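# Move the front row's two end drills onto the ledge

## Task

From the tray's front row, lift out the drill at the far left end and the drill at the far right end and set both on the ledge in front of the tray. All remaining drills must stay seated in the tray. Both drills must stay on the ledge without the robot holding them. Finish with both grippers open and the arms pulled away.

## Robot and tools

Robot: two arms, left_arm and right_arm. The names are not image sides: left_arm sits on the +y side. World frame: origin on the table top midway between the arms, +x pointing out over the table, +z up. Each gripper's fingers point along its own +z and open and close along its own y. The reported hand position is the point between the finger pads, about 1 cm short of the fingertips, and it may be off from the true spot, more so at long reach.

Joint order (used in every command row and every per-joint list in results): wrist roll, waist, shoulder, wrist pitch, elbow, wrist yaw. Use this order only.

Command row: one flat list of 14 numbers, each in [-1, 1], always covering both arms even if one is idle: left_arm's 6 joint values then its opening, then right_arm's 6 joint values then its opening. Joint values are scaled offsets, not poses: 1.0 equals 2.022 rad (wrist roll), 1.264 (waist), 1.32 (shoulder), 1.83 (wrist pitch), 1.276 (elbow), 1.686 (wrist yaw). Opening is absolute: +1 fully open, -1 closed. Stated joint ranges in rad: waist -2.880 to 2.880, shoulder 0.000 to 3.142, elbow 0.000 to 3.019, wrist pitch -1.693 to 1.571, wrist yaw -1.571 to 1.571, wrist roll -2.094 to 2.094. True ends may differ by up to 0.019 rad. Asking a joint more than 0.019 rad beyond a range end refuses that action for both arms; if the first action of a call fails this, or anything is malformed, nothing in the call runs. Requests past the real end are cut to it, reported as "joint sent to its limit".

execute_actions(actions): a list of actions run in sequence; an empty list just returns state and images. Each action is a table of up to 15 rows; each row lasts one 1/30 s step and a short table repeats its last row until 15 steps (0.5 s) pass. Within an action, every row's offsets are measured from the joint angles at that action's start, not from the prior row; for a call's first action that means the angles last reported.

move(target, speed, blocking): target is one 14-number row, its offsets measured from the "Joint positions" of the latest result showing them. All joints travel in step, so the hand follows a curve, with no slowing for obstacles or the other arm. speed (0.01 to 2 rad/s, default 0.5) caps the joint with the longest way to go; paths take 0.5 to 10 s and are cut off at 10 s. Finger values are sent at the start. The result adds a "move:" line: ending (done, off_target, moving, held, fault), limits=held or limits=none, and each arm's joint farthest from target. With blocking=false you get a result after 0.5 s while motion continues; call wait or stop before sending anything else.

wait(seconds): 0 to 10 s, arms hold their last command; returns early if a running move ends. stop(): brakes a running move (needs some room; fingers keep going). zoom_image(camera, region): camera is cam_head_left or cam_head_right, region [x0, y0, x1, y1] in pixels from top-left, at most 504 by 504. finished_scene(scene): ends the current scene by its number; irreversible, so call it only once the goal holds by itself.

Motion limits: each step, a joint's target is kept within a lead of its measured angle (waist 0.264, shoulder 0.32, elbow 0.276, wrist pitch 0.33, wrist yaw 0.186, wrist roll 0.522 rad), and targets that would carry the gripper over 70 mm from where it is are scaled back. Big offsets therefore need several actions; finish leftovers with a new command. "Joint targets" shows what the joints are driven toward now. Zero offsets can let an arm sag; to hold it, command offsets back to the desired angles first, then zeros, adding more if it still falls short. "joint command not followed" means a clearance check altered some targets.

Results: a state line per arm with hand position (m) and orientation quaternion wxyz in the world frame; Joint positions and Joint velocities per arm in joint order (rad, rad/s) plus finger-pad gap (m; 0.094 when fully open); grip_measured on the same scale as the commanded opening (each gripper may read off by up to about 1 mm). Images come from cam_head_left then cam_head_right, both 504x504, located near (-0.16, +0.045, 0.95) and (-0.16, -0.046, 0.95) and looking down over the table; calibration (focal length about 288 px, principal point near the centre) was supplied and may be slightly off.

Gripping: to hold a drill, command an opening around 0.03 below grip_measured; smaller gaps grip more lightly. Pads exert roughly 50 to 62 N each, briefly more at first contact.

Avoid: knocking drills or anything off the table, dropping or slipping parts, hard or fast impacts (faster moves and targets far beyond contact press harder), disturbing the drills that must stay, and letting the arms touch or push each other. Parts held may be tugged briefly and loose objects nudged. Holding loads heats motors even while you think: MOTOR HOT appears at 85 °C and at 100 °C an OVER-TEMPERATURE FAULT drops that arm, so do not hold drills longer than needed. At the end, open both grippers and move the arms clear.

Each tool is called after "Call:" as name([rows], argument=value, ...), one row to a line, values as JSON.

## Session

Call:
execute_actions(actions=[])

Scene clock: 0.00 s.
left_arm: end_effector_position=(+0.2115, -0.0766, +0.2092) grip_measured=+1.000 end_effector_quat_wxyz=(+0.538, +0.798, +0.255, -0.091) | right_arm: end_effector_position=(+0.3813, -0.4290, +0.3976) grip_measured=+1.000 end_effector_quat_wxyz=(+0.215, -0.101, +0.744, -0.624)
Joint names: [wrist roll, waist, shoulder, wrist pitch, elbow, wrist yaw]
Joint positions: left_arm=[ 1.405 -0.688  0.925 -0.086  0.496  0.606  0.094] | right_arm=[-1.189 -0.046  1.059 -0.072  0.907  0.957  0.094]
Joint velocities: left_arm=[-0.037 -0.005 -0.015 -0.002 -0.027 -0.007  0.   ] | right_arm=[ 0.066  0.015 -0.005 -0.012 -0.002  0.037  0.   ]
Joint targets: left_arm=[1.404 -0.688 0.922 -0.080 0.529 0.606] | right_arm=[-1.189 -0.046 1.057 -0.066 0.940 0.957]

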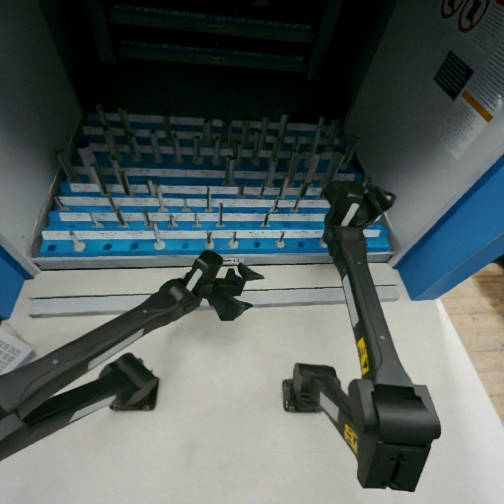

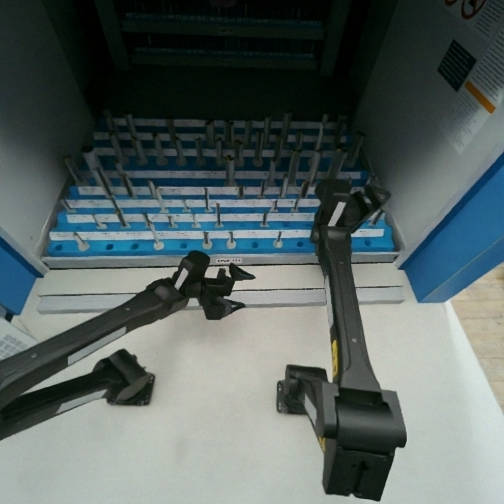

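Call:
zoom_image(camera="cam_head_left", region=[20, 170, 240, 330])

Call:
zoom_image(camera="cam_head_left", region=[200, 170, 420, 330])

Call:
zoom_image(camera="cam_head_right", region=[200, 170, 420, 330])

Region (20, 170, 240, 330) of cam_head_left's 504x504 image, scaled by 2.291, with more detail than that image has; it fills the top 367 rows of this view, and the rest is white.

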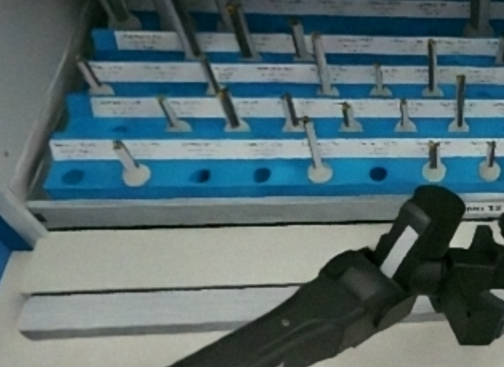

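Region (200, 170, 420, 330) of cam_head_left's 504x504 image, scaled by 2.291, with more detail than that image has; it fills the top 367 rows of this view, and the rest is white.

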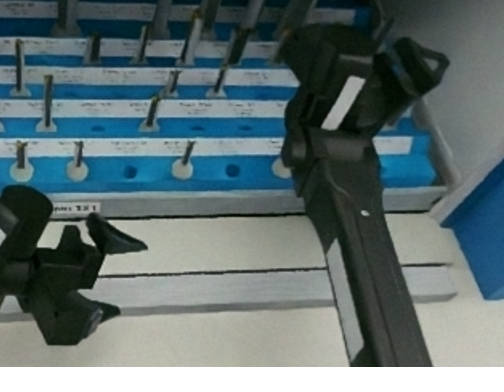

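Region (200, 170, 420, 330) of cam_head_right's 504x504 image, scaled by 2.291, with more detail than that image has; it fills the top 367 rows of this view, and the rest is white.

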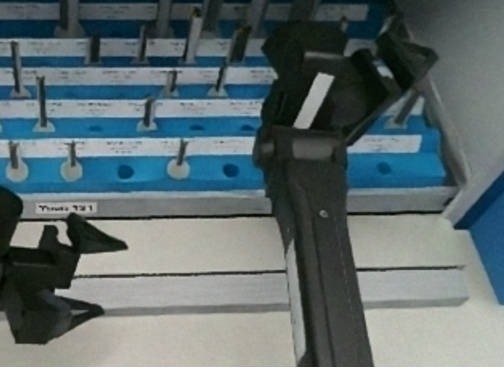

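Call:
move(target=[-0.695,0.85,-0.3,0.0,0.1,-0.3594,1, 0.588,-0.25,-0.55,0.0,-0.4,-0.5676,1], speed=1.0)

Call:
zoom_image(camera="cam_head_left", region=[260, 190, 420, 320])

Call:
zoom_image(camera="cam_head_right", region=[260, 190, 420, 320])

Call:
zoom_image(camera="cam_head_left", region=[20, 190, 180, 320])

Call:
zoom_image(camera="cam_head_right", region=[20, 190, 180, 320])

Scene clock: 32.23 s.
left_arm: end_effector_position=(+0.3395, +0.3676, +0.3753) grip_measured=+1.000 end_effector_quat_wxyz=(+0.677, -0.109, +0.720, +0.111) | right_arm: end_effector_position=(+0.2455, -0.3648, +0.3395) grip_measured=+1.000 end_effector_quat_wxyz=(+0.685, +0.152, +0.695, -0.159)
Joint names: [wrist roll, waist, shoulder, wrist pitch, elbow, wrist yaw]
Joint positions: left_arm=[ 0.013  0.384  0.527 -0.086  0.554  0.002  0.094] | right_arm=[-0.012 -0.353  0.335 -0.072  0.396  0.002  0.094]
Joint velocities: left_arm=[-0.007  0.005 -0.005 -0.002 -0.002  0.007  0.   ] | right_arm=[-0.022 -0.005 -0.015  0.012 -0.002  0.007  0.   ]
Joint targets: left_arm=[-0.000 0.386 0.529 -0.086 0.624 0.000] | right_arm=[-0.000 -0.362 0.333 -0.072 0.397 0.000]
move: off_target (left_arm); limits=none; left_arm: farthest joint: the elbow, 0.070 radians from its target (0.127 radians at the start); right_arm: farthest joint: the wrist roll, 0.011 radians from its target (1.189 radians at the start)

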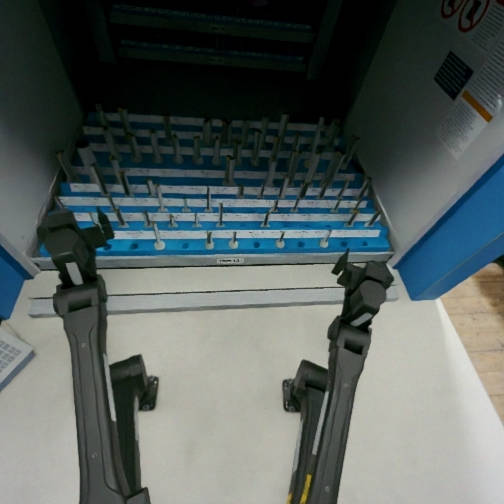

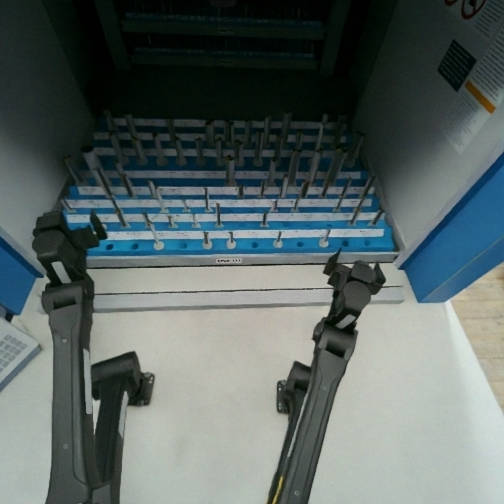

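Region (260, 190, 420, 320) of cam_head_left's 504x504 image, scaled by 3.150, with more detail than that image has; it fills the top 410 rows of this view, and the rest is white.

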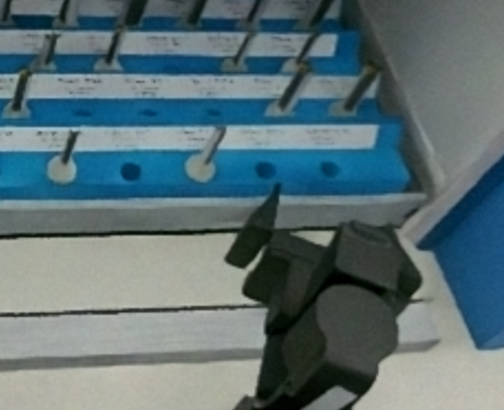

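Region (260, 190, 420, 320) of cam_head_right's 504x504 image, scaled by 3.150, with more detail than that image has; it fills the top 410 rows of this view, and the rest is white.

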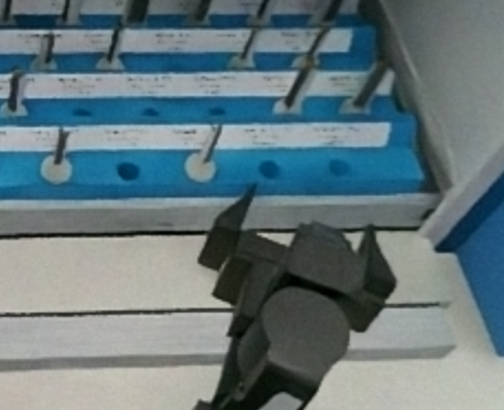

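Region (20, 190, 180, 320) of cam_head_left's 504x504 image, scaled by 3.150, with more detail than that image has; it fills the top 410 rows of this view, and the rest is white.

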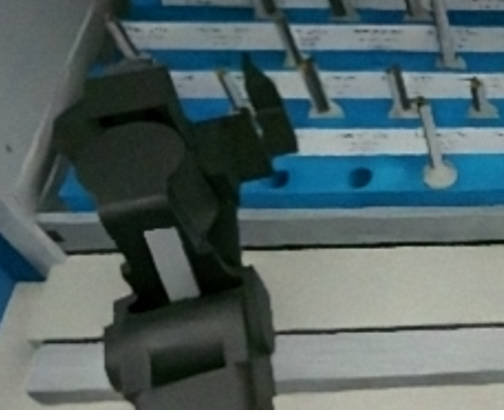

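Region (20, 190, 180, 320) of cam_head_right's 504x504 image, scaled by 3.150, with more detail than that image has; it fills the top 410 rows of this view, and the rest is white.

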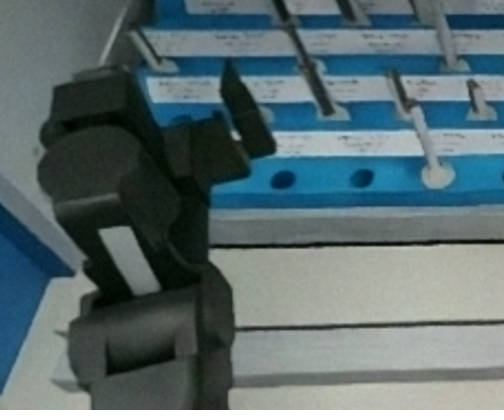

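Call:
move(target=[0,0,0,-0.4,0.03,0,1, 0,0,0,0,0.4,0,1], speed=1.0)

Call:
move(target=[0,-0.4,0,0,0.03,0,1, 0,0,0.4,0,0.03,0,1], speed=1.0)

Call:
zoom_image(camera="cam_head_left", region=[20, 190, 180, 320])

Call:
zoom_image(camera="cam_head_right", region=[20, 190, 180, 320])

Scene clock: 49.83 s.
left_arm: end_effector_position=(+0.2718, +0.3456, +0.2167) grip_measured=+1.000 end_effector_quat_wxyz=(+0.379, -0.139, +0.913, +0.062) | right_arm: end_effector_position=(+0.1714, -0.3298, +0.6273) grip_measured=+1.000 end_effector_quat_wxyz=(+0.831, +0.112, +0.510, -0.192)
Joint names: [wrist roll, waist, shoulder, wrist pitch, elbow, wrist yaw]
Joint positions: left_arm=[ 0.012  0.384  0.527 -0.809  0.554  0.002  0.094] | right_arm=[-0.011 -0.353  0.331 -0.073  0.876  0.002  0.094]
Joint velocities: left_arm=[ 0.037 -0.015 -0.005  0.017 -0.012 -0.007  0.   ] | right_arm=[-0.007 -0.015 -0.015  0.012  0.022 -0.022  0.   ]
Joint targets: left_arm=[0.013 0.384 0.527 -0.818 0.592 0.002] | right_arm=[-0.012 -0.353 0.335 -0.072 0.906 0.002]
move: off_target (left_arm, right_arm); limits=none; left_arm: farthest joint: the elbow, 0.038 radians from its target (0.038 radians at the start); right_arm: farthest joint: the elbow, 0.031 radians from its target (0.511 radians at the start)

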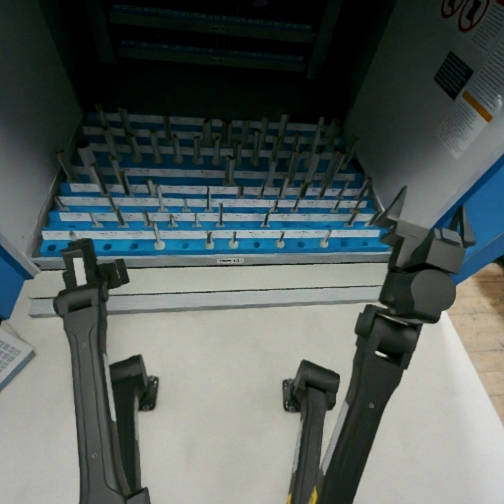

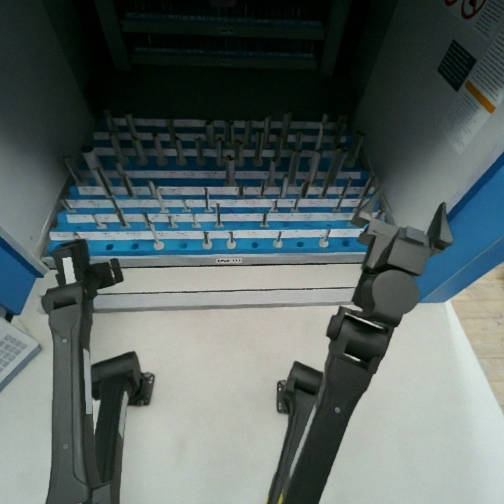

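Scene clock: 51.07 s.
left_arm: end_effector_position=(+0.2804, +0.2036, +0.2167) grip_measured=+1.000 end_effector_quat_wxyz=(+0.383, +0.093, +0.919, -0.035) | right_arm: end_effector_position=(+0.3736, -0.4253, +0.4513) grip_measured=+1.000 end_effector_quat_wxyz=(+0.667, +0.156, +0.712, -0.154)
Joint names: [wrist roll, waist, shoulder, wrist pitch, elbow, wrist yaw]
Joint positions: left_arm=[ 0.012 -0.12   0.527 -0.809  0.554  0.002  0.094] | right_arm=[-0.011 -0.353  0.865 -0.073  0.876  0.002  0.094]
Joint velocities: left_arm=[ 0.022  0.005 -0.015  0.002 -0.002 -0.037  0.   ] | right_arm=[ 0.037 -0.015 -0.005 -0.007 -0.017  0.051  0.   ]
Joint targets: left_arm=[0.012 -0.121 0.527 -0.809 0.592 0.002] | right_arm=[-0.011 -0.353 0.859 -0.073 0.914 0.002]
move: off_target (left_arm, right_arm); limits=none; left_arm: farthest joint: the elbow, 0.038 radians from its target (0.038 radians at the start); right_arm: farthest joint: the elbow, 0.039 radians from its target (0.039 radians at the start)

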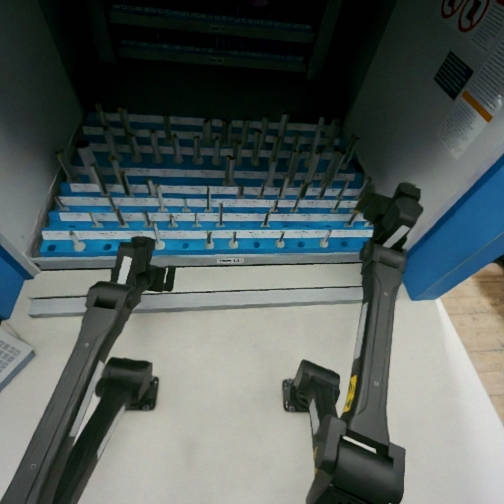

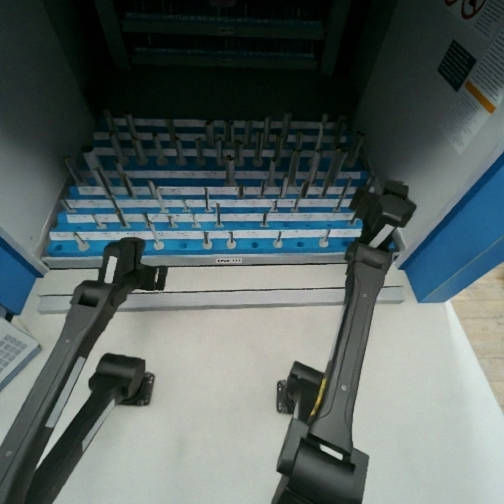

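Region (20, 190, 180, 320) of cam_head_left's 504x504 image, scaled by 3.150, with more detail than that image has; it fills the top 410 rows of this view, and the rest is white.

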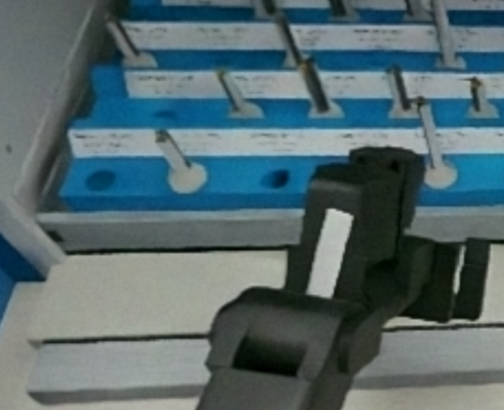

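Region (20, 190, 180, 320) of cam_head_right's 504x504 image, scaled by 3.150, with more detail than that image has; it fills the top 410 rows of this view, and the rest is white.

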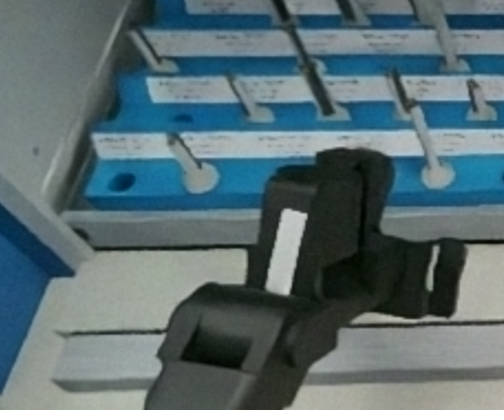

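Call:
move(target=[0,0.524,0.358,0.606,-0.155,0,0.4, 0,0.1305,0.161,0.223,-0.378,0,0.4], speed=0.8)

Call:
zoom_image(camera="cam_head_left", region=[30, 200, 150, 300])

Call:
zoom_image(camera="cam_head_right", region=[30, 200, 150, 300])

Call:
zoom_image(camera="cam_head_left", region=[270, 200, 390, 300])

Call:
zoom_image(camera="cam_head_right", region=[270, 200, 390, 300])

Scene clock: 110.73 s.
left_arm: end_effector_position=(+0.3673, +0.4431, +0.1703) grip_measured=+0.402 end_effector_quat_wxyz=(+0.551, -0.186, +0.802, +0.135) | right_arm: end_effector_position=(+0.3707, -0.3508, +0.1643) grip_measured=+0.402 end_effector_quat_wxyz=(+0.558, +0.114, +0.818, -0.084)
Joint names: [wrist roll, waist, shoulder, wrist pitch, elbow, wrist yaw]
Joint positions: left_arm=[0.012 0.539 1.    0.276 0.361 0.002 0.066] | right_arm=[-0.011 -0.197  1.075  0.314  0.389  0.002  0.066]
Joint velocities: left_arm=[-0.022  0.015 -0.005  0.002 -0.017 -0.066 -0.001] | right_arm=[-0.007  0.005 -0.005 -0.017 -0.002 -0.007 -0.002]
Joint targets: left_arm=[0.012 0.543 1.000 0.300 0.356 0.002] | right_arm=[-0.011 -0.187 1.078 0.335 0.393 0.002]
move: off_target (left_arm, right_arm); limits=none; left_arm: farthest joint: the wrist pitch, 0.024 radians from its target (1.109 radians at the start); right_arm: farthest joint: the wrist pitch, 0.021 radians from its target (0.408 radians at the start)

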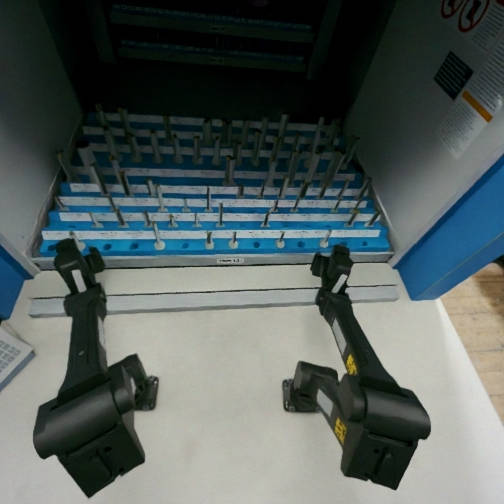

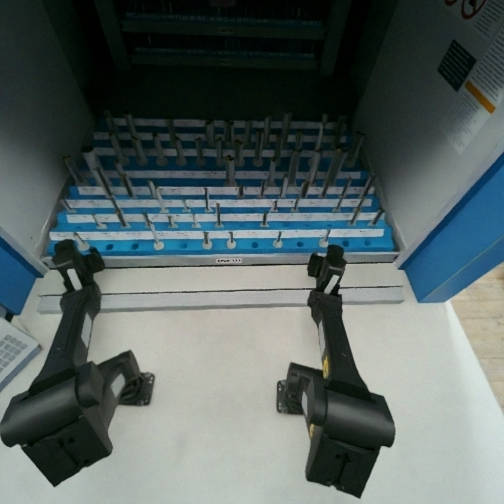

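Region (30, 200, 150, 300) of cam_head_left's 504x504 image, scaled by 4.200, with more detail than that image has.

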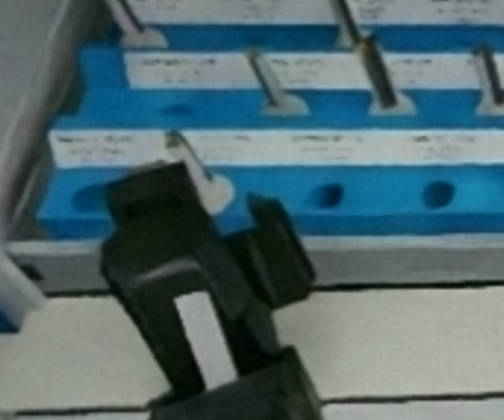

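Region (30, 200, 150, 300) of cam_head_right's 504x504 image, scaled by 4.200, with more detail than that image has.

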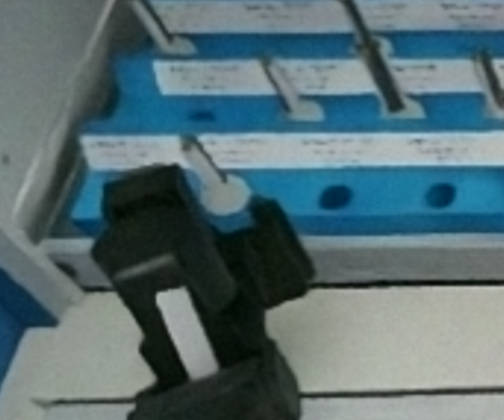

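Region (270, 200, 390, 300) of cam_head_left's 504x504 image, scaled by 4.200, with more detail than that image has.

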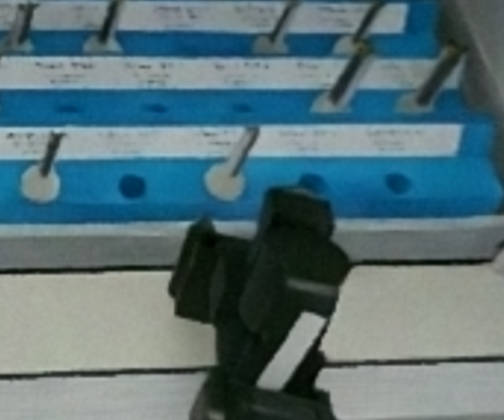

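Region (270, 200, 390, 300) of cam_head_right's 504x504 image, scaled by 4.200, with more detail than that image has.

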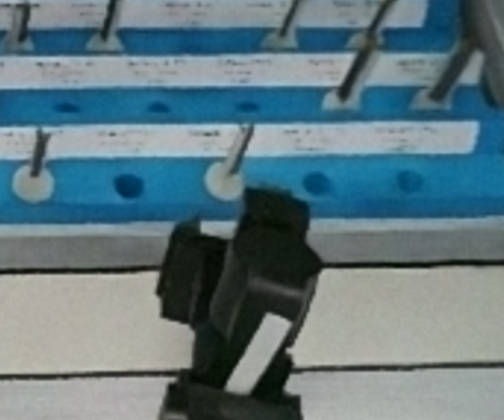

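Call:
move(target=[0,0.346,0.369,0.47,0.03,0.536,0.4, 0,-0.32,0.257,0.395,0.02,-0.525,0.4], speed=0.8)

Call:
zoom_image(camera="cam_head_left", region=[30, 215, 120, 285])

Call:
zoom_image(camera="cam_head_right", region=[30, 215, 120, 285])

Call:
zoom_image(camera="cam_head_left", region=[290, 215, 380, 285])

Call:
zoom_image(camera="cam_head_right", region=[290, 215, 380, 285])

Scene clock: 134.33 s.
left_arm: end_effector_position=(+0.3566, +0.4899, +0.1653) grip_measured=+0.402 end_effector_quat_wxyz=(+0.704, +0.000, +0.710, -0.000) | right_arm: end_effector_position=(+0.3643, -0.3878, +0.1886) grip_measured=+0.402 end_effector_quat_wxyz=(+0.703, -0.072, +0.704, +0.066)
Joint names: [wrist roll, waist, shoulder, wrist pitch, elbow, wrist yaw]
Joint positions: left_arm=[0.012 0.971 1.489 1.114 0.361 0.903 0.066] | right_arm=[-0.011 -0.596  1.41   1.016  0.389 -0.881  0.066]
Joint velocities: left_arm=[ 0.007  0.005 -0.005  0.002  0.002 -0.007 -0.   ] | right_arm=[ 0.051 -0.024  0.015 -0.007 -0.002 -0.007  0.   ]
Joint targets: left_arm=[0.012 0.976 1.488 1.136 0.399 0.905] | right_arm=[-0.011 -0.602 1.414 1.036 0.414 -0.883]
move: off_target (left_arm, right_arm); limits=none; left_arm: farthest joint: the elbow, 0.039 radians from its target (0.039 radians at the start); right_arm: farthest joint: the elbow, 0.026 radians from its target (0.026 radians at the start)

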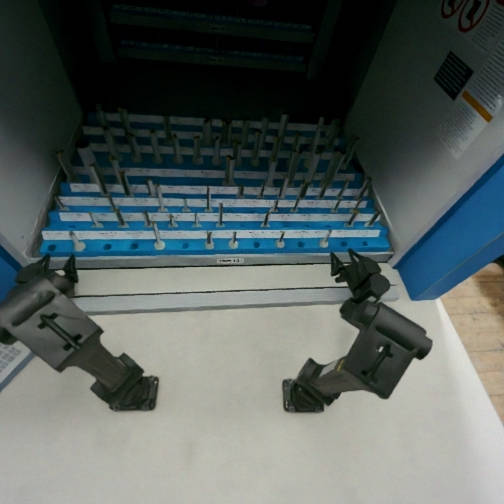

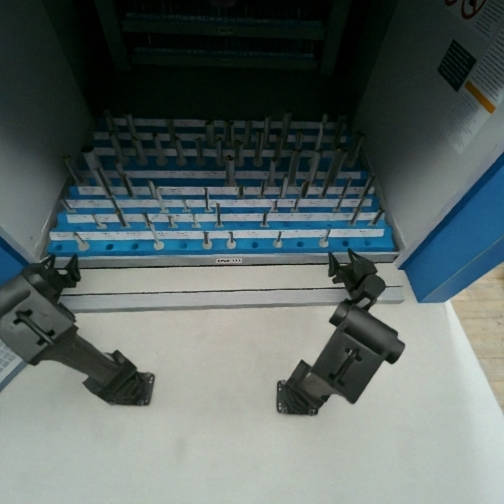

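Region (30, 215, 120, 285) of cam_head_left's 504x504 image, scaled by 5.600, with more detail than that image has.

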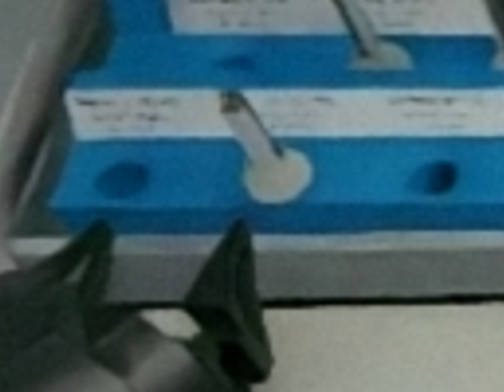

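Region (30, 215, 120, 285) of cam_head_right's 504x504 image, scaled by 5.600, with more detail than that image has.

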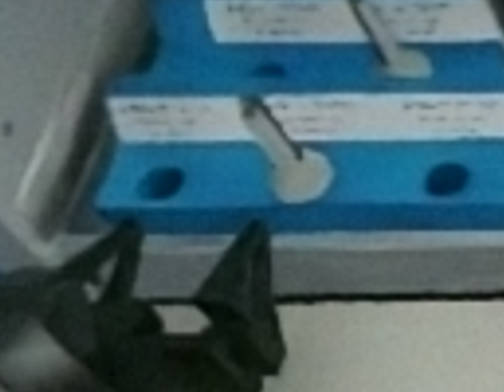

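Region (290, 215, 380, 285) of cam_head_left's 504x504 image, scaled by 5.600, with more detail than that image has.

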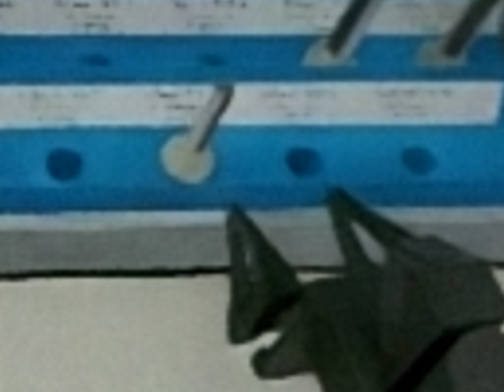

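Region (290, 215, 380, 285) of cam_head_right's 504x504 image, scaled by 5.600, with more detail than that image has.

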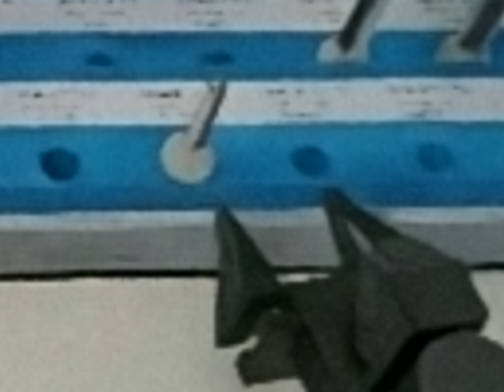

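Call:
move(target=[0,-0.170,0.0356,-0.016,0.115,-0.127,0.4, 0,0.16,0.1326,0.033,0.133,0.1135,0.4], speed=0.25)

Call:
zoom_image(camera="cam_head_left", region=[30, 205, 120, 275])

Call:
zoom_image(camera="cam_head_right", region=[30, 205, 120, 275])

Call:
zoom_image(camera="cam_head_left", region=[290, 205, 380, 275])

Call:
zoom_image(camera="cam_head_right", region=[290, 205, 380, 275])

Scene clock: 159.80 s.
left_arm: end_effector_position=(+0.4297, +0.4705, +0.1828) grip_measured=+0.402 end_effector_quat_wxyz=(+0.715, +0.010, +0.699, +0.011) | right_arm: end_effector_position=(+0.4434, -0.3615, +0.1749) grip_measured=+0.402 end_effector_quat_wxyz=(+0.703, -0.076, +0.704, +0.069)
Joint names: [wrist roll, waist, shoulder, wrist pitch, elbow, wrist yaw]
Joint positions: left_arm=[0.012 0.761 1.532 1.094 0.466 0.692 0.066] | right_arm=[-0.011 -0.399  1.58   1.056  0.521 -0.692  0.066]
Joint velocities: left_arm=[ 0.081 -0.005 -0.005  0.002 -0.012 -0.022 -0.001] | right_arm=[ 0.037 -0.005 -0.024 -0.017  0.002  0.007 -0.   ]
Joint targets: left_arm=[0.012 0.756 1.537 1.085 0.507 0.689] | right_arm=[-0.011 -0.393 1.585 1.077 0.559 -0.690]
move: off_target (left_arm, right_arm); limits=none; left_arm: farthest joint: the elbow, 0.042 radians from its target (0.147 radians at the start); right_arm: farthest joint: the elbow, 0.038 radians from its target (0.170 radians at the start)

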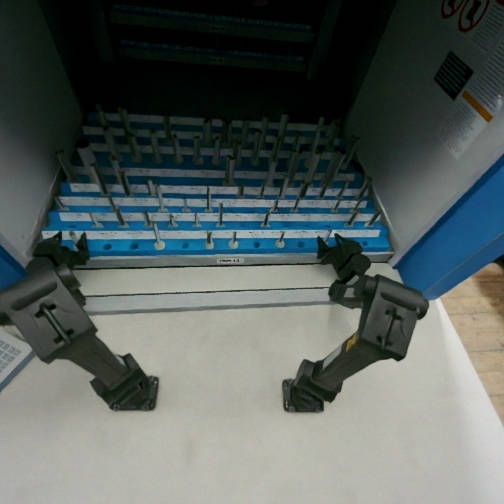

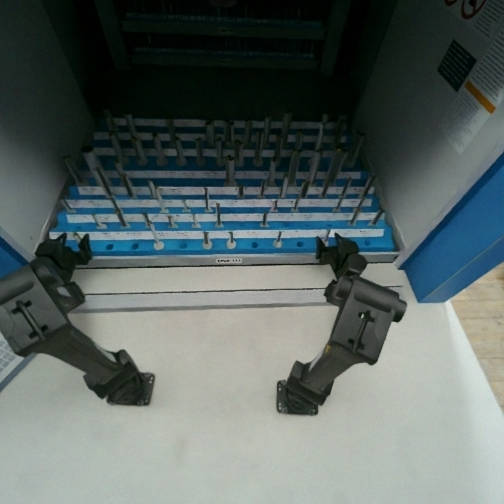

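Region (30, 205, 120, 275) of cam_head_left's 504x504 image, scaled by 5.600, with more detail than that image has.

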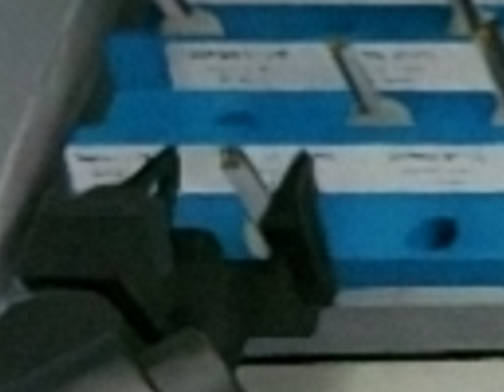

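Region (30, 205, 120, 275) of cam_head_right's 504x504 image, scaled by 5.600, with more detail than that image has.

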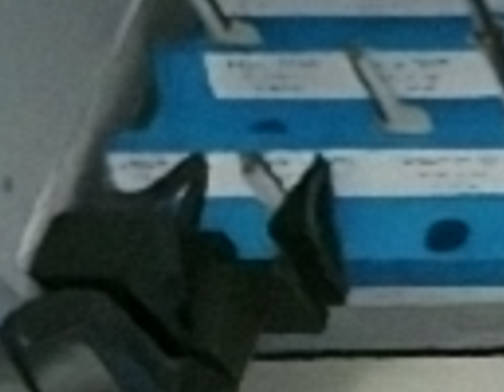

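Region (290, 205, 380, 275) of cam_head_left's 504x504 image, scaled by 5.600, with more detail than that image has.

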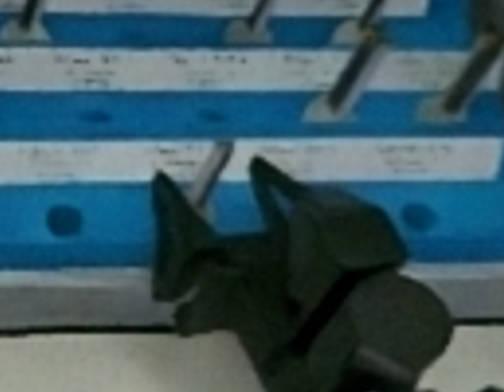

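Region (290, 205, 380, 275) of cam_head_right's 504x504 image, scaled by 5.600, with more detail than that image has.

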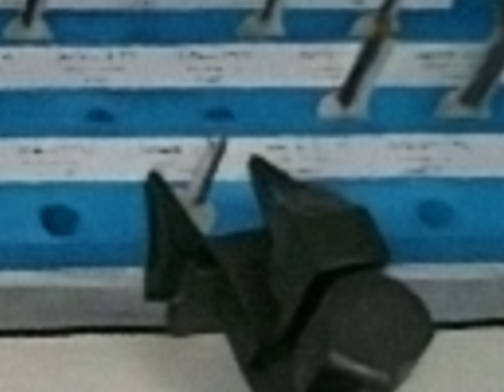

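Call:
move(target=[0,-0.01,0.028,0,0.02,0,-0.45, 0,0,0.008,0.008,0.035,0,-0.45], speed=0.1)

Call:
zoom_image(camera="cam_head_left", region=[30, 205, 120, 275])

Call:
zoom_image(camera="cam_head_right", region=[30, 205, 120, 275])

Call:
zoom_image(camera="cam_head_left", region=[290, 205, 380, 275])

Call:
zoom_image(camera="cam_head_right", region=[290, 205, 380, 275])

Scene clock: 169.63 s.
left_arm: end_effector_position=(+0.4314, +0.4702, +0.1677) grip_measured=-0.448 end_effector_quat_wxyz=(+0.706, +0.004, +0.709, +0.002) | right_arm: end_effector_position=(+0.4434, -0.3615, +0.1744) grip_measured=-0.448 end_effector_quat_wxyz=(+0.703, -0.075, +0.704, +0.069)
Joint names: [wrist roll, waist, shoulder, wrist pitch, elbow, wrist yaw]
Joint positions: left_arm=[0.012 0.759 1.566 1.094 0.466 0.693 0.026] | right_arm=[-0.011 -0.399  1.581  1.056  0.521 -0.692  0.026]
Joint velocities: left_arm=[ 0.007 -0.015  0.005 -0.017 -0.002  0.022 -0.002] | right_arm=[-0.007  0.005 -0.005  0.002  0.007  0.037  0.002]
Joint targets: left_arm=[0.012 0.748 1.569 1.094 0.491 0.691] | right_arm=[-0.011 -0.399 1.590 1.071 0.565 -0.692]
move: off_target (left_arm, right_arm); limits=none; left_arm: farthest joint: the elbow, 0.026 radians from its target (0.026 radians at the start); right_arm: farthest joint: the elbow, 0.045 radians from its target (0.045 radians at the start)

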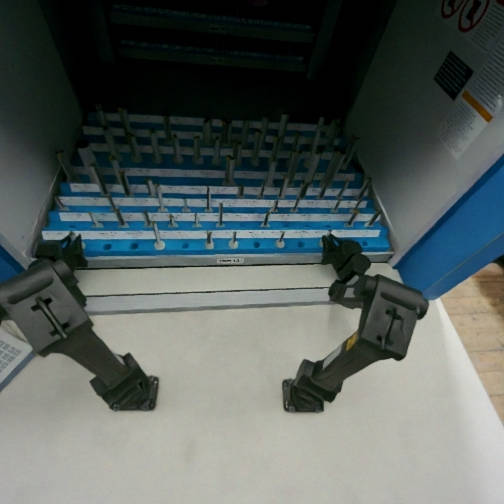

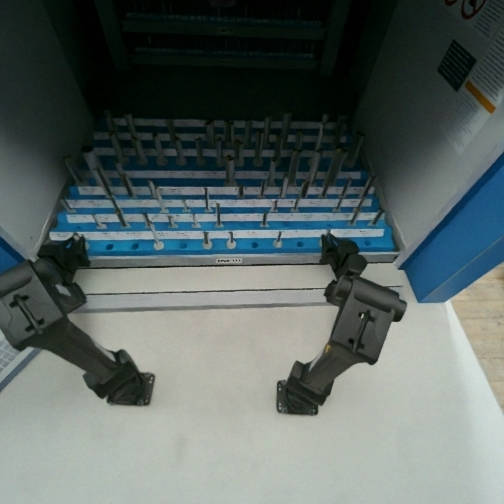

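Region (30, 205, 120, 275) of cam_head_left's 504x504 image, scaled by 5.600, with more detail than that image has.

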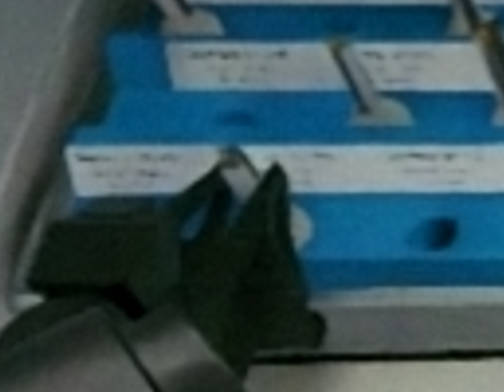

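Region (30, 205, 120, 275) of cam_head_right's 504x504 image, scaled by 5.600, with more detail than that image has.

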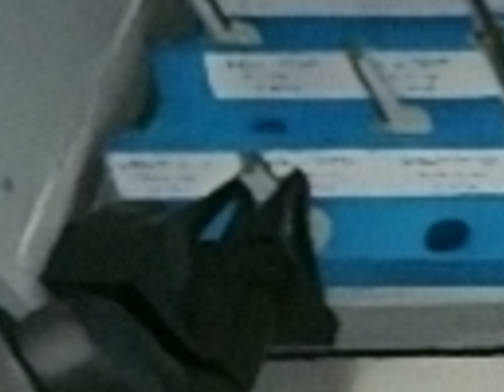

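Region (290, 205, 380, 275) of cam_head_left's 504x504 image, scaled by 5.600, with more detail than that image has.

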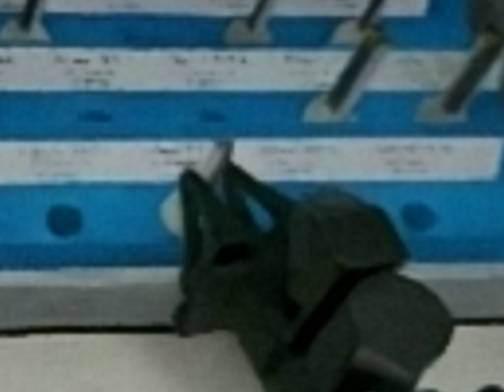

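Region (290, 205, 380, 275) of cam_head_right's 504x504 image, scaled by 5.600, with more detail than that image has.

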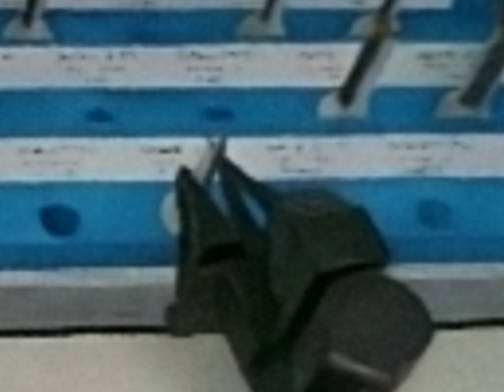

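Call:
move(target=[0,0,0,0,0.02,0,-0.8, 0,0,0.032,0.02,0.045,0,-0.45], speed=0.1)

Call:
zoom_image(camera="cam_head_left", region=[290, 205, 380, 275])

Call:
zoom_image(camera="cam_head_right", region=[290, 205, 380, 275])

Scene clock: 176.10 s.
left_arm: end_effector_position=(+0.4322, +0.4654, +0.1680) grip_measured=-0.700 end_effector_quat_wxyz=(+0.706, +0.009, +0.708, -0.006) | right_arm: end_effector_position=(+0.4506, -0.3653, +0.1692) grip_measured=-0.448 end_effector_quat_wxyz=(+0.703, -0.076, +0.704, +0.069)
Joint names: [wrist roll, waist, shoulder, wrist pitch, elbow, wrist yaw]
Joint positions: left_arm=[0.009 0.753 1.564 1.094 0.464 0.705 0.014] | right_arm=[-0.011 -0.399  1.616  1.073  0.541 -0.692  0.026]
Joint velocities: left_arm=[-0.007 -0.015  0.005 -0.002  0.012 -0.007  0.001] | right_arm=[-0.051 -0.015  0.005 -0.017 -0.012 -0.022  0.   ]
Joint targets: left_arm=[0.012 0.759 1.566 1.094 0.491 0.693] | right_arm=[-0.011 -0.399 1.623 1.093 0.579 -0.692]
move: off_target (left_arm, right_arm); limits=none; left_arm: farthest joint: the elbow, 0.027 radians from its target (0.026 radians at the start); right_arm: farthest joint: the elbow, 0.038 radians from its target (0.058 radians at the start)

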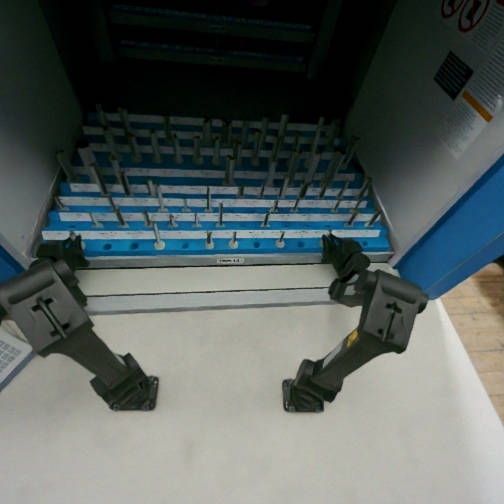

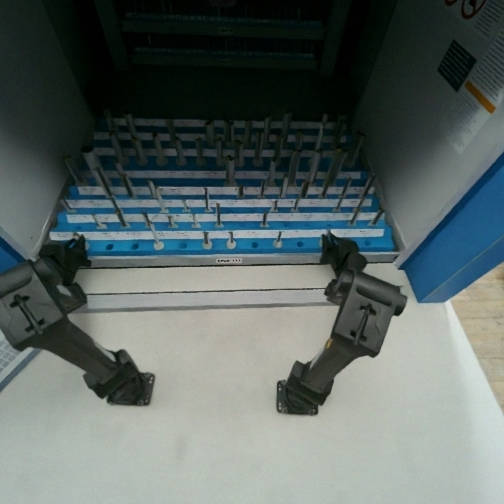

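Region (290, 205, 380, 275) of cam_head_left's 504x504 image, scaled by 5.600, with more detail than that image has.

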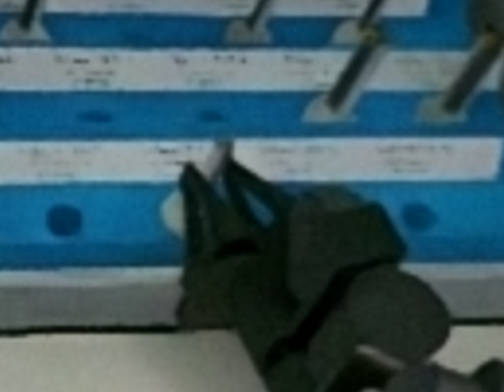

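Region (290, 205, 380, 275) of cam_head_right's 504x504 image, scaled by 5.600, with more detail than that image has.

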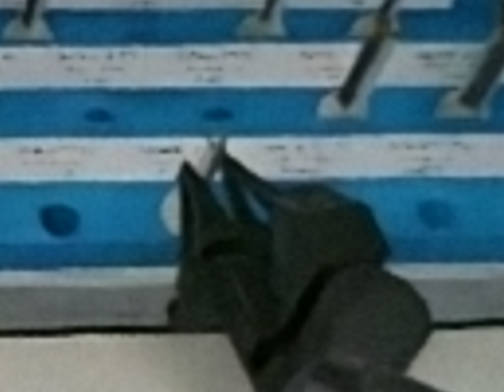

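Call:
move(target=[0,0,0,0.01,0.03,0,-0.75, 0,0,0,0.01,0.03,0,-0.8], speed=0.1)

Scene clock: 179.57 s.
left_arm: end_effector_position=(+0.4322, +0.4652, +0.1680) grip_measured=-0.700 end_effector_quat_wxyz=(+0.706, +0.009, +0.708, -0.006) | right_arm: end_effector_position=(+0.4505, -0.3594, +0.1692) grip_measured=-0.746 end_effector_quat_wxyz=(+0.703, -0.082, +0.703, +0.076)
Joint names: [wrist roll, waist, shoulder, wrist pitch, elbow, wrist yaw]
Joint positions: left_arm=[0.008 0.753 1.564 1.094 0.464 0.706 0.014] | right_arm=[-0.009 -0.391  1.615  1.074  0.539 -0.704  0.012]
Joint velocities: left_arm=[ 0.051 -0.015 -0.005 -0.017 -0.032 -0.11  -0.001] | right_arm=[ 0.022 -0.005  0.015 -0.002  0.007 -0.007 -0.   ]
Joint targets: left_arm=[0.008 0.753 1.564 1.113 0.503 0.705] | right_arm=[-0.011 -0.399 1.616 1.091 0.579 -0.691]
move: off_target (left_arm, right_arm); limits=none; left_arm: farthest joint: the elbow, 0.038 radians from its target (0.038 radians at the start); right_arm: farthest joint: the elbow, 0.041 radians from its target (0.039 radians at the start)

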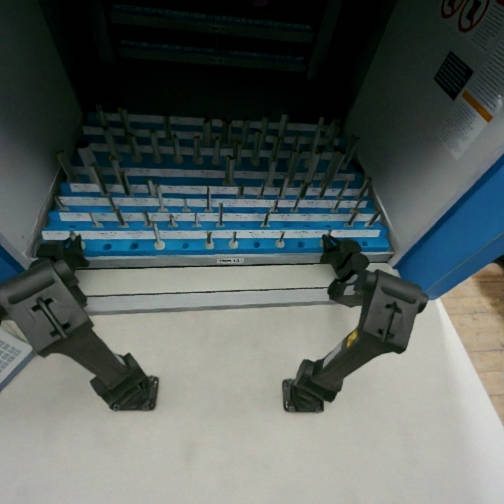

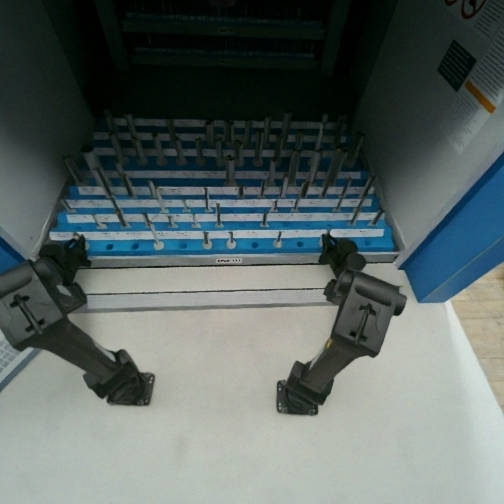

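Call:
execute_actions([
  [
[0,0,-0.007,-0.003,0.033,0,-0.75,0,0,-0.007,-0.003,0.033,0,-0.8],
[0,0,-0.013,-0.008,0.034,0,-0.75,0,0,-0.012,-0.007,0.034,0,-0.8],
[0,0,-0.019,-0.013,0.035,0,-0.75,0,0,-0.018,-0.012,0.035,0,-0.8],
[0,0,-0.026,-0.018,0.036,0,-0.75,0,0,-0.023,-0.017,0.036,0,-0.8],
[0,0,-0.032,-0.024,0.037,0,-0.75,0,0,-0.029,-0.021,0.037,0,-0.8],
[0,0,-0.038,-0.029,0.038,0,-0.75,0,0,-0.035,-0.026,0.038,0,-0.8],
[0,0,-0.045,-0.034,0.039,0,-0.75,0,0,-0.040,-0.031,0.039,0,-0.8],
[0,0,-0.051,-0.040,0.040,0,-0.75,0,0,-0.046,-0.036,0.040,0,-0.8],
[0,0,-0.057,-0.045,0.041,0,-0.75,0,0,-0.052,-0.040,0.041,0,-0.8],
[0,0,-0.064,-0.050,0.042,0,-0.75,0,0,-0.057,-0.045,0.042,0,-0.8],
[0,0,-0.070,-0.056,0.043,0,-0.75,0,0,-0.063,-0.050,0.043,0,-0.8],
[0,0,-0.076,-0.061,0.044,0,-0.75,0,0,-0.069,-0.055,0.044,0,-0.8],
[0,0,-0.082,-0.066,0.045,0,-0.75,0,0,-0.074,-0.059,0.045,0,-0.8],
[0,0,-0.088,-0.071,0.046,0,-0.75,0,0,-0.080,-0.064,0.046,0,-0.8]
],
])

Call:
wait(seconds=0.3)

Scene clock: 199.93 s.
left_arm: end_effector_position=(+0.4304, +0.4653, +0.1720) grip_measured=-0.739 end_effector_quat_wxyz=(+0.690, -0.002, +0.724, -0.012) | right_arm: end_effector_position=(+0.4501, -0.3599, +0.1755) grip_measured=-0.746 end_effector_quat_wxyz=(+0.688, -0.074, +0.717, +0.081)
Joint names: [wrist roll, waist, shoulder, wrist pitch, elbow, wrist yaw]
Joint positions: left_arm=[0.021 0.753 1.5   0.969 0.468 0.698 0.012] | right_arm=[-0.017 -0.391  1.558  0.961  0.546 -0.7    0.012]
Joint velocities: left_arm=[ 0.037 -0.005 -0.142 -0.203  0.012 -0.066 -0.   ] | right_arm=[ 0.007 -0.024 -0.19  -0.134  0.042 -0.022 -0.001]
Joint targets: left_arm=[0.008 0.753 1.448 0.964 0.523 0.706] | right_arm=[-0.009 -0.391 1.509 0.957 0.597 -0.704]

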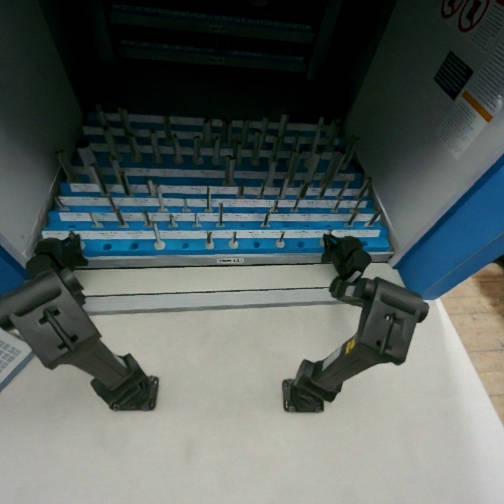

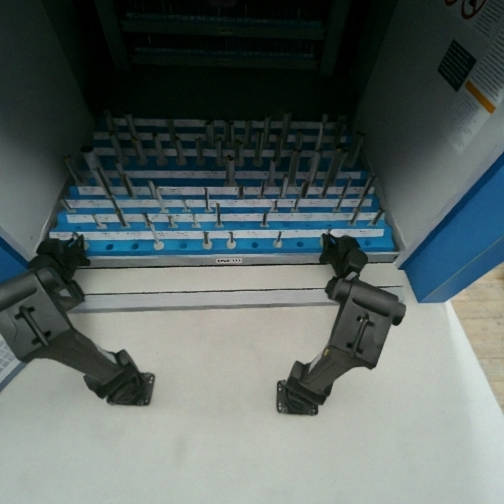

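Scene clock: 200.23 s.
left_arm: end_effector_position=(+0.4302, +0.4652, +0.1771) grip_measured=-0.739 end_effector_quat_wxyz=(+0.692, -0.000, +0.722, -0.010) | right_arm: end_effector_position=(+0.4496, -0.3595, +0.1839) grip_measured=-0.746 end_effector_quat_wxyz=(+0.692, -0.076, +0.713, +0.079)
Joint names: [wrist roll, waist, shoulder, wrist pitch, elbow, wrist yaw]
Joint positions: left_arm=[0.021 0.753 1.486 0.96  0.469 0.698 0.012] | right_arm=[-0.017 -0.391  1.538  0.954  0.548 -0.7    0.012]
Joint velocities: left_arm=[-0.022 -0.015  0.005  0.007  0.002 -0.066 -0.001] | right_arm=[-0.007 -0.015  0.005  0.007 -0.002  0.022  0.   ]
Joint targets: left_arm=[0.008 0.753 1.448 0.964 0.523 0.706] | right_arm=[-0.009 -0.391 1.509 0.957 0.597 -0.704]
wait: 0.30 s; no rest

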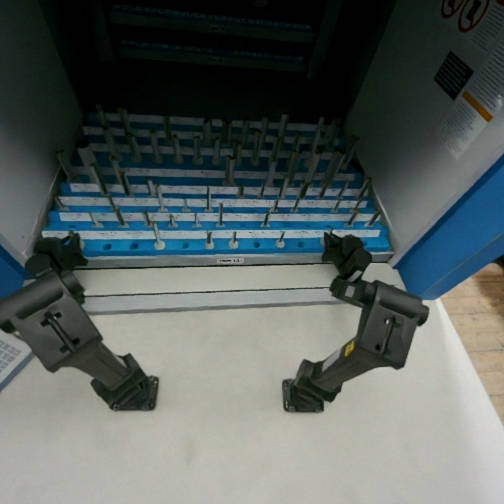

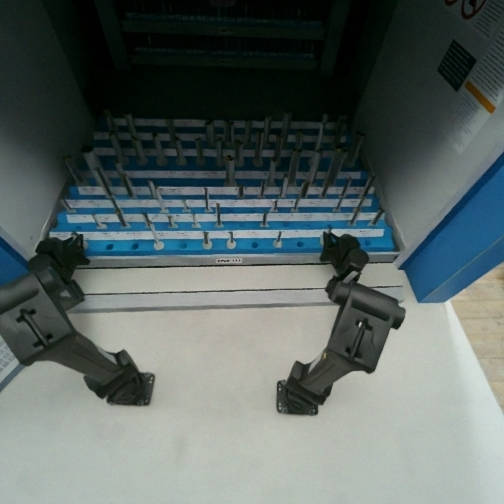

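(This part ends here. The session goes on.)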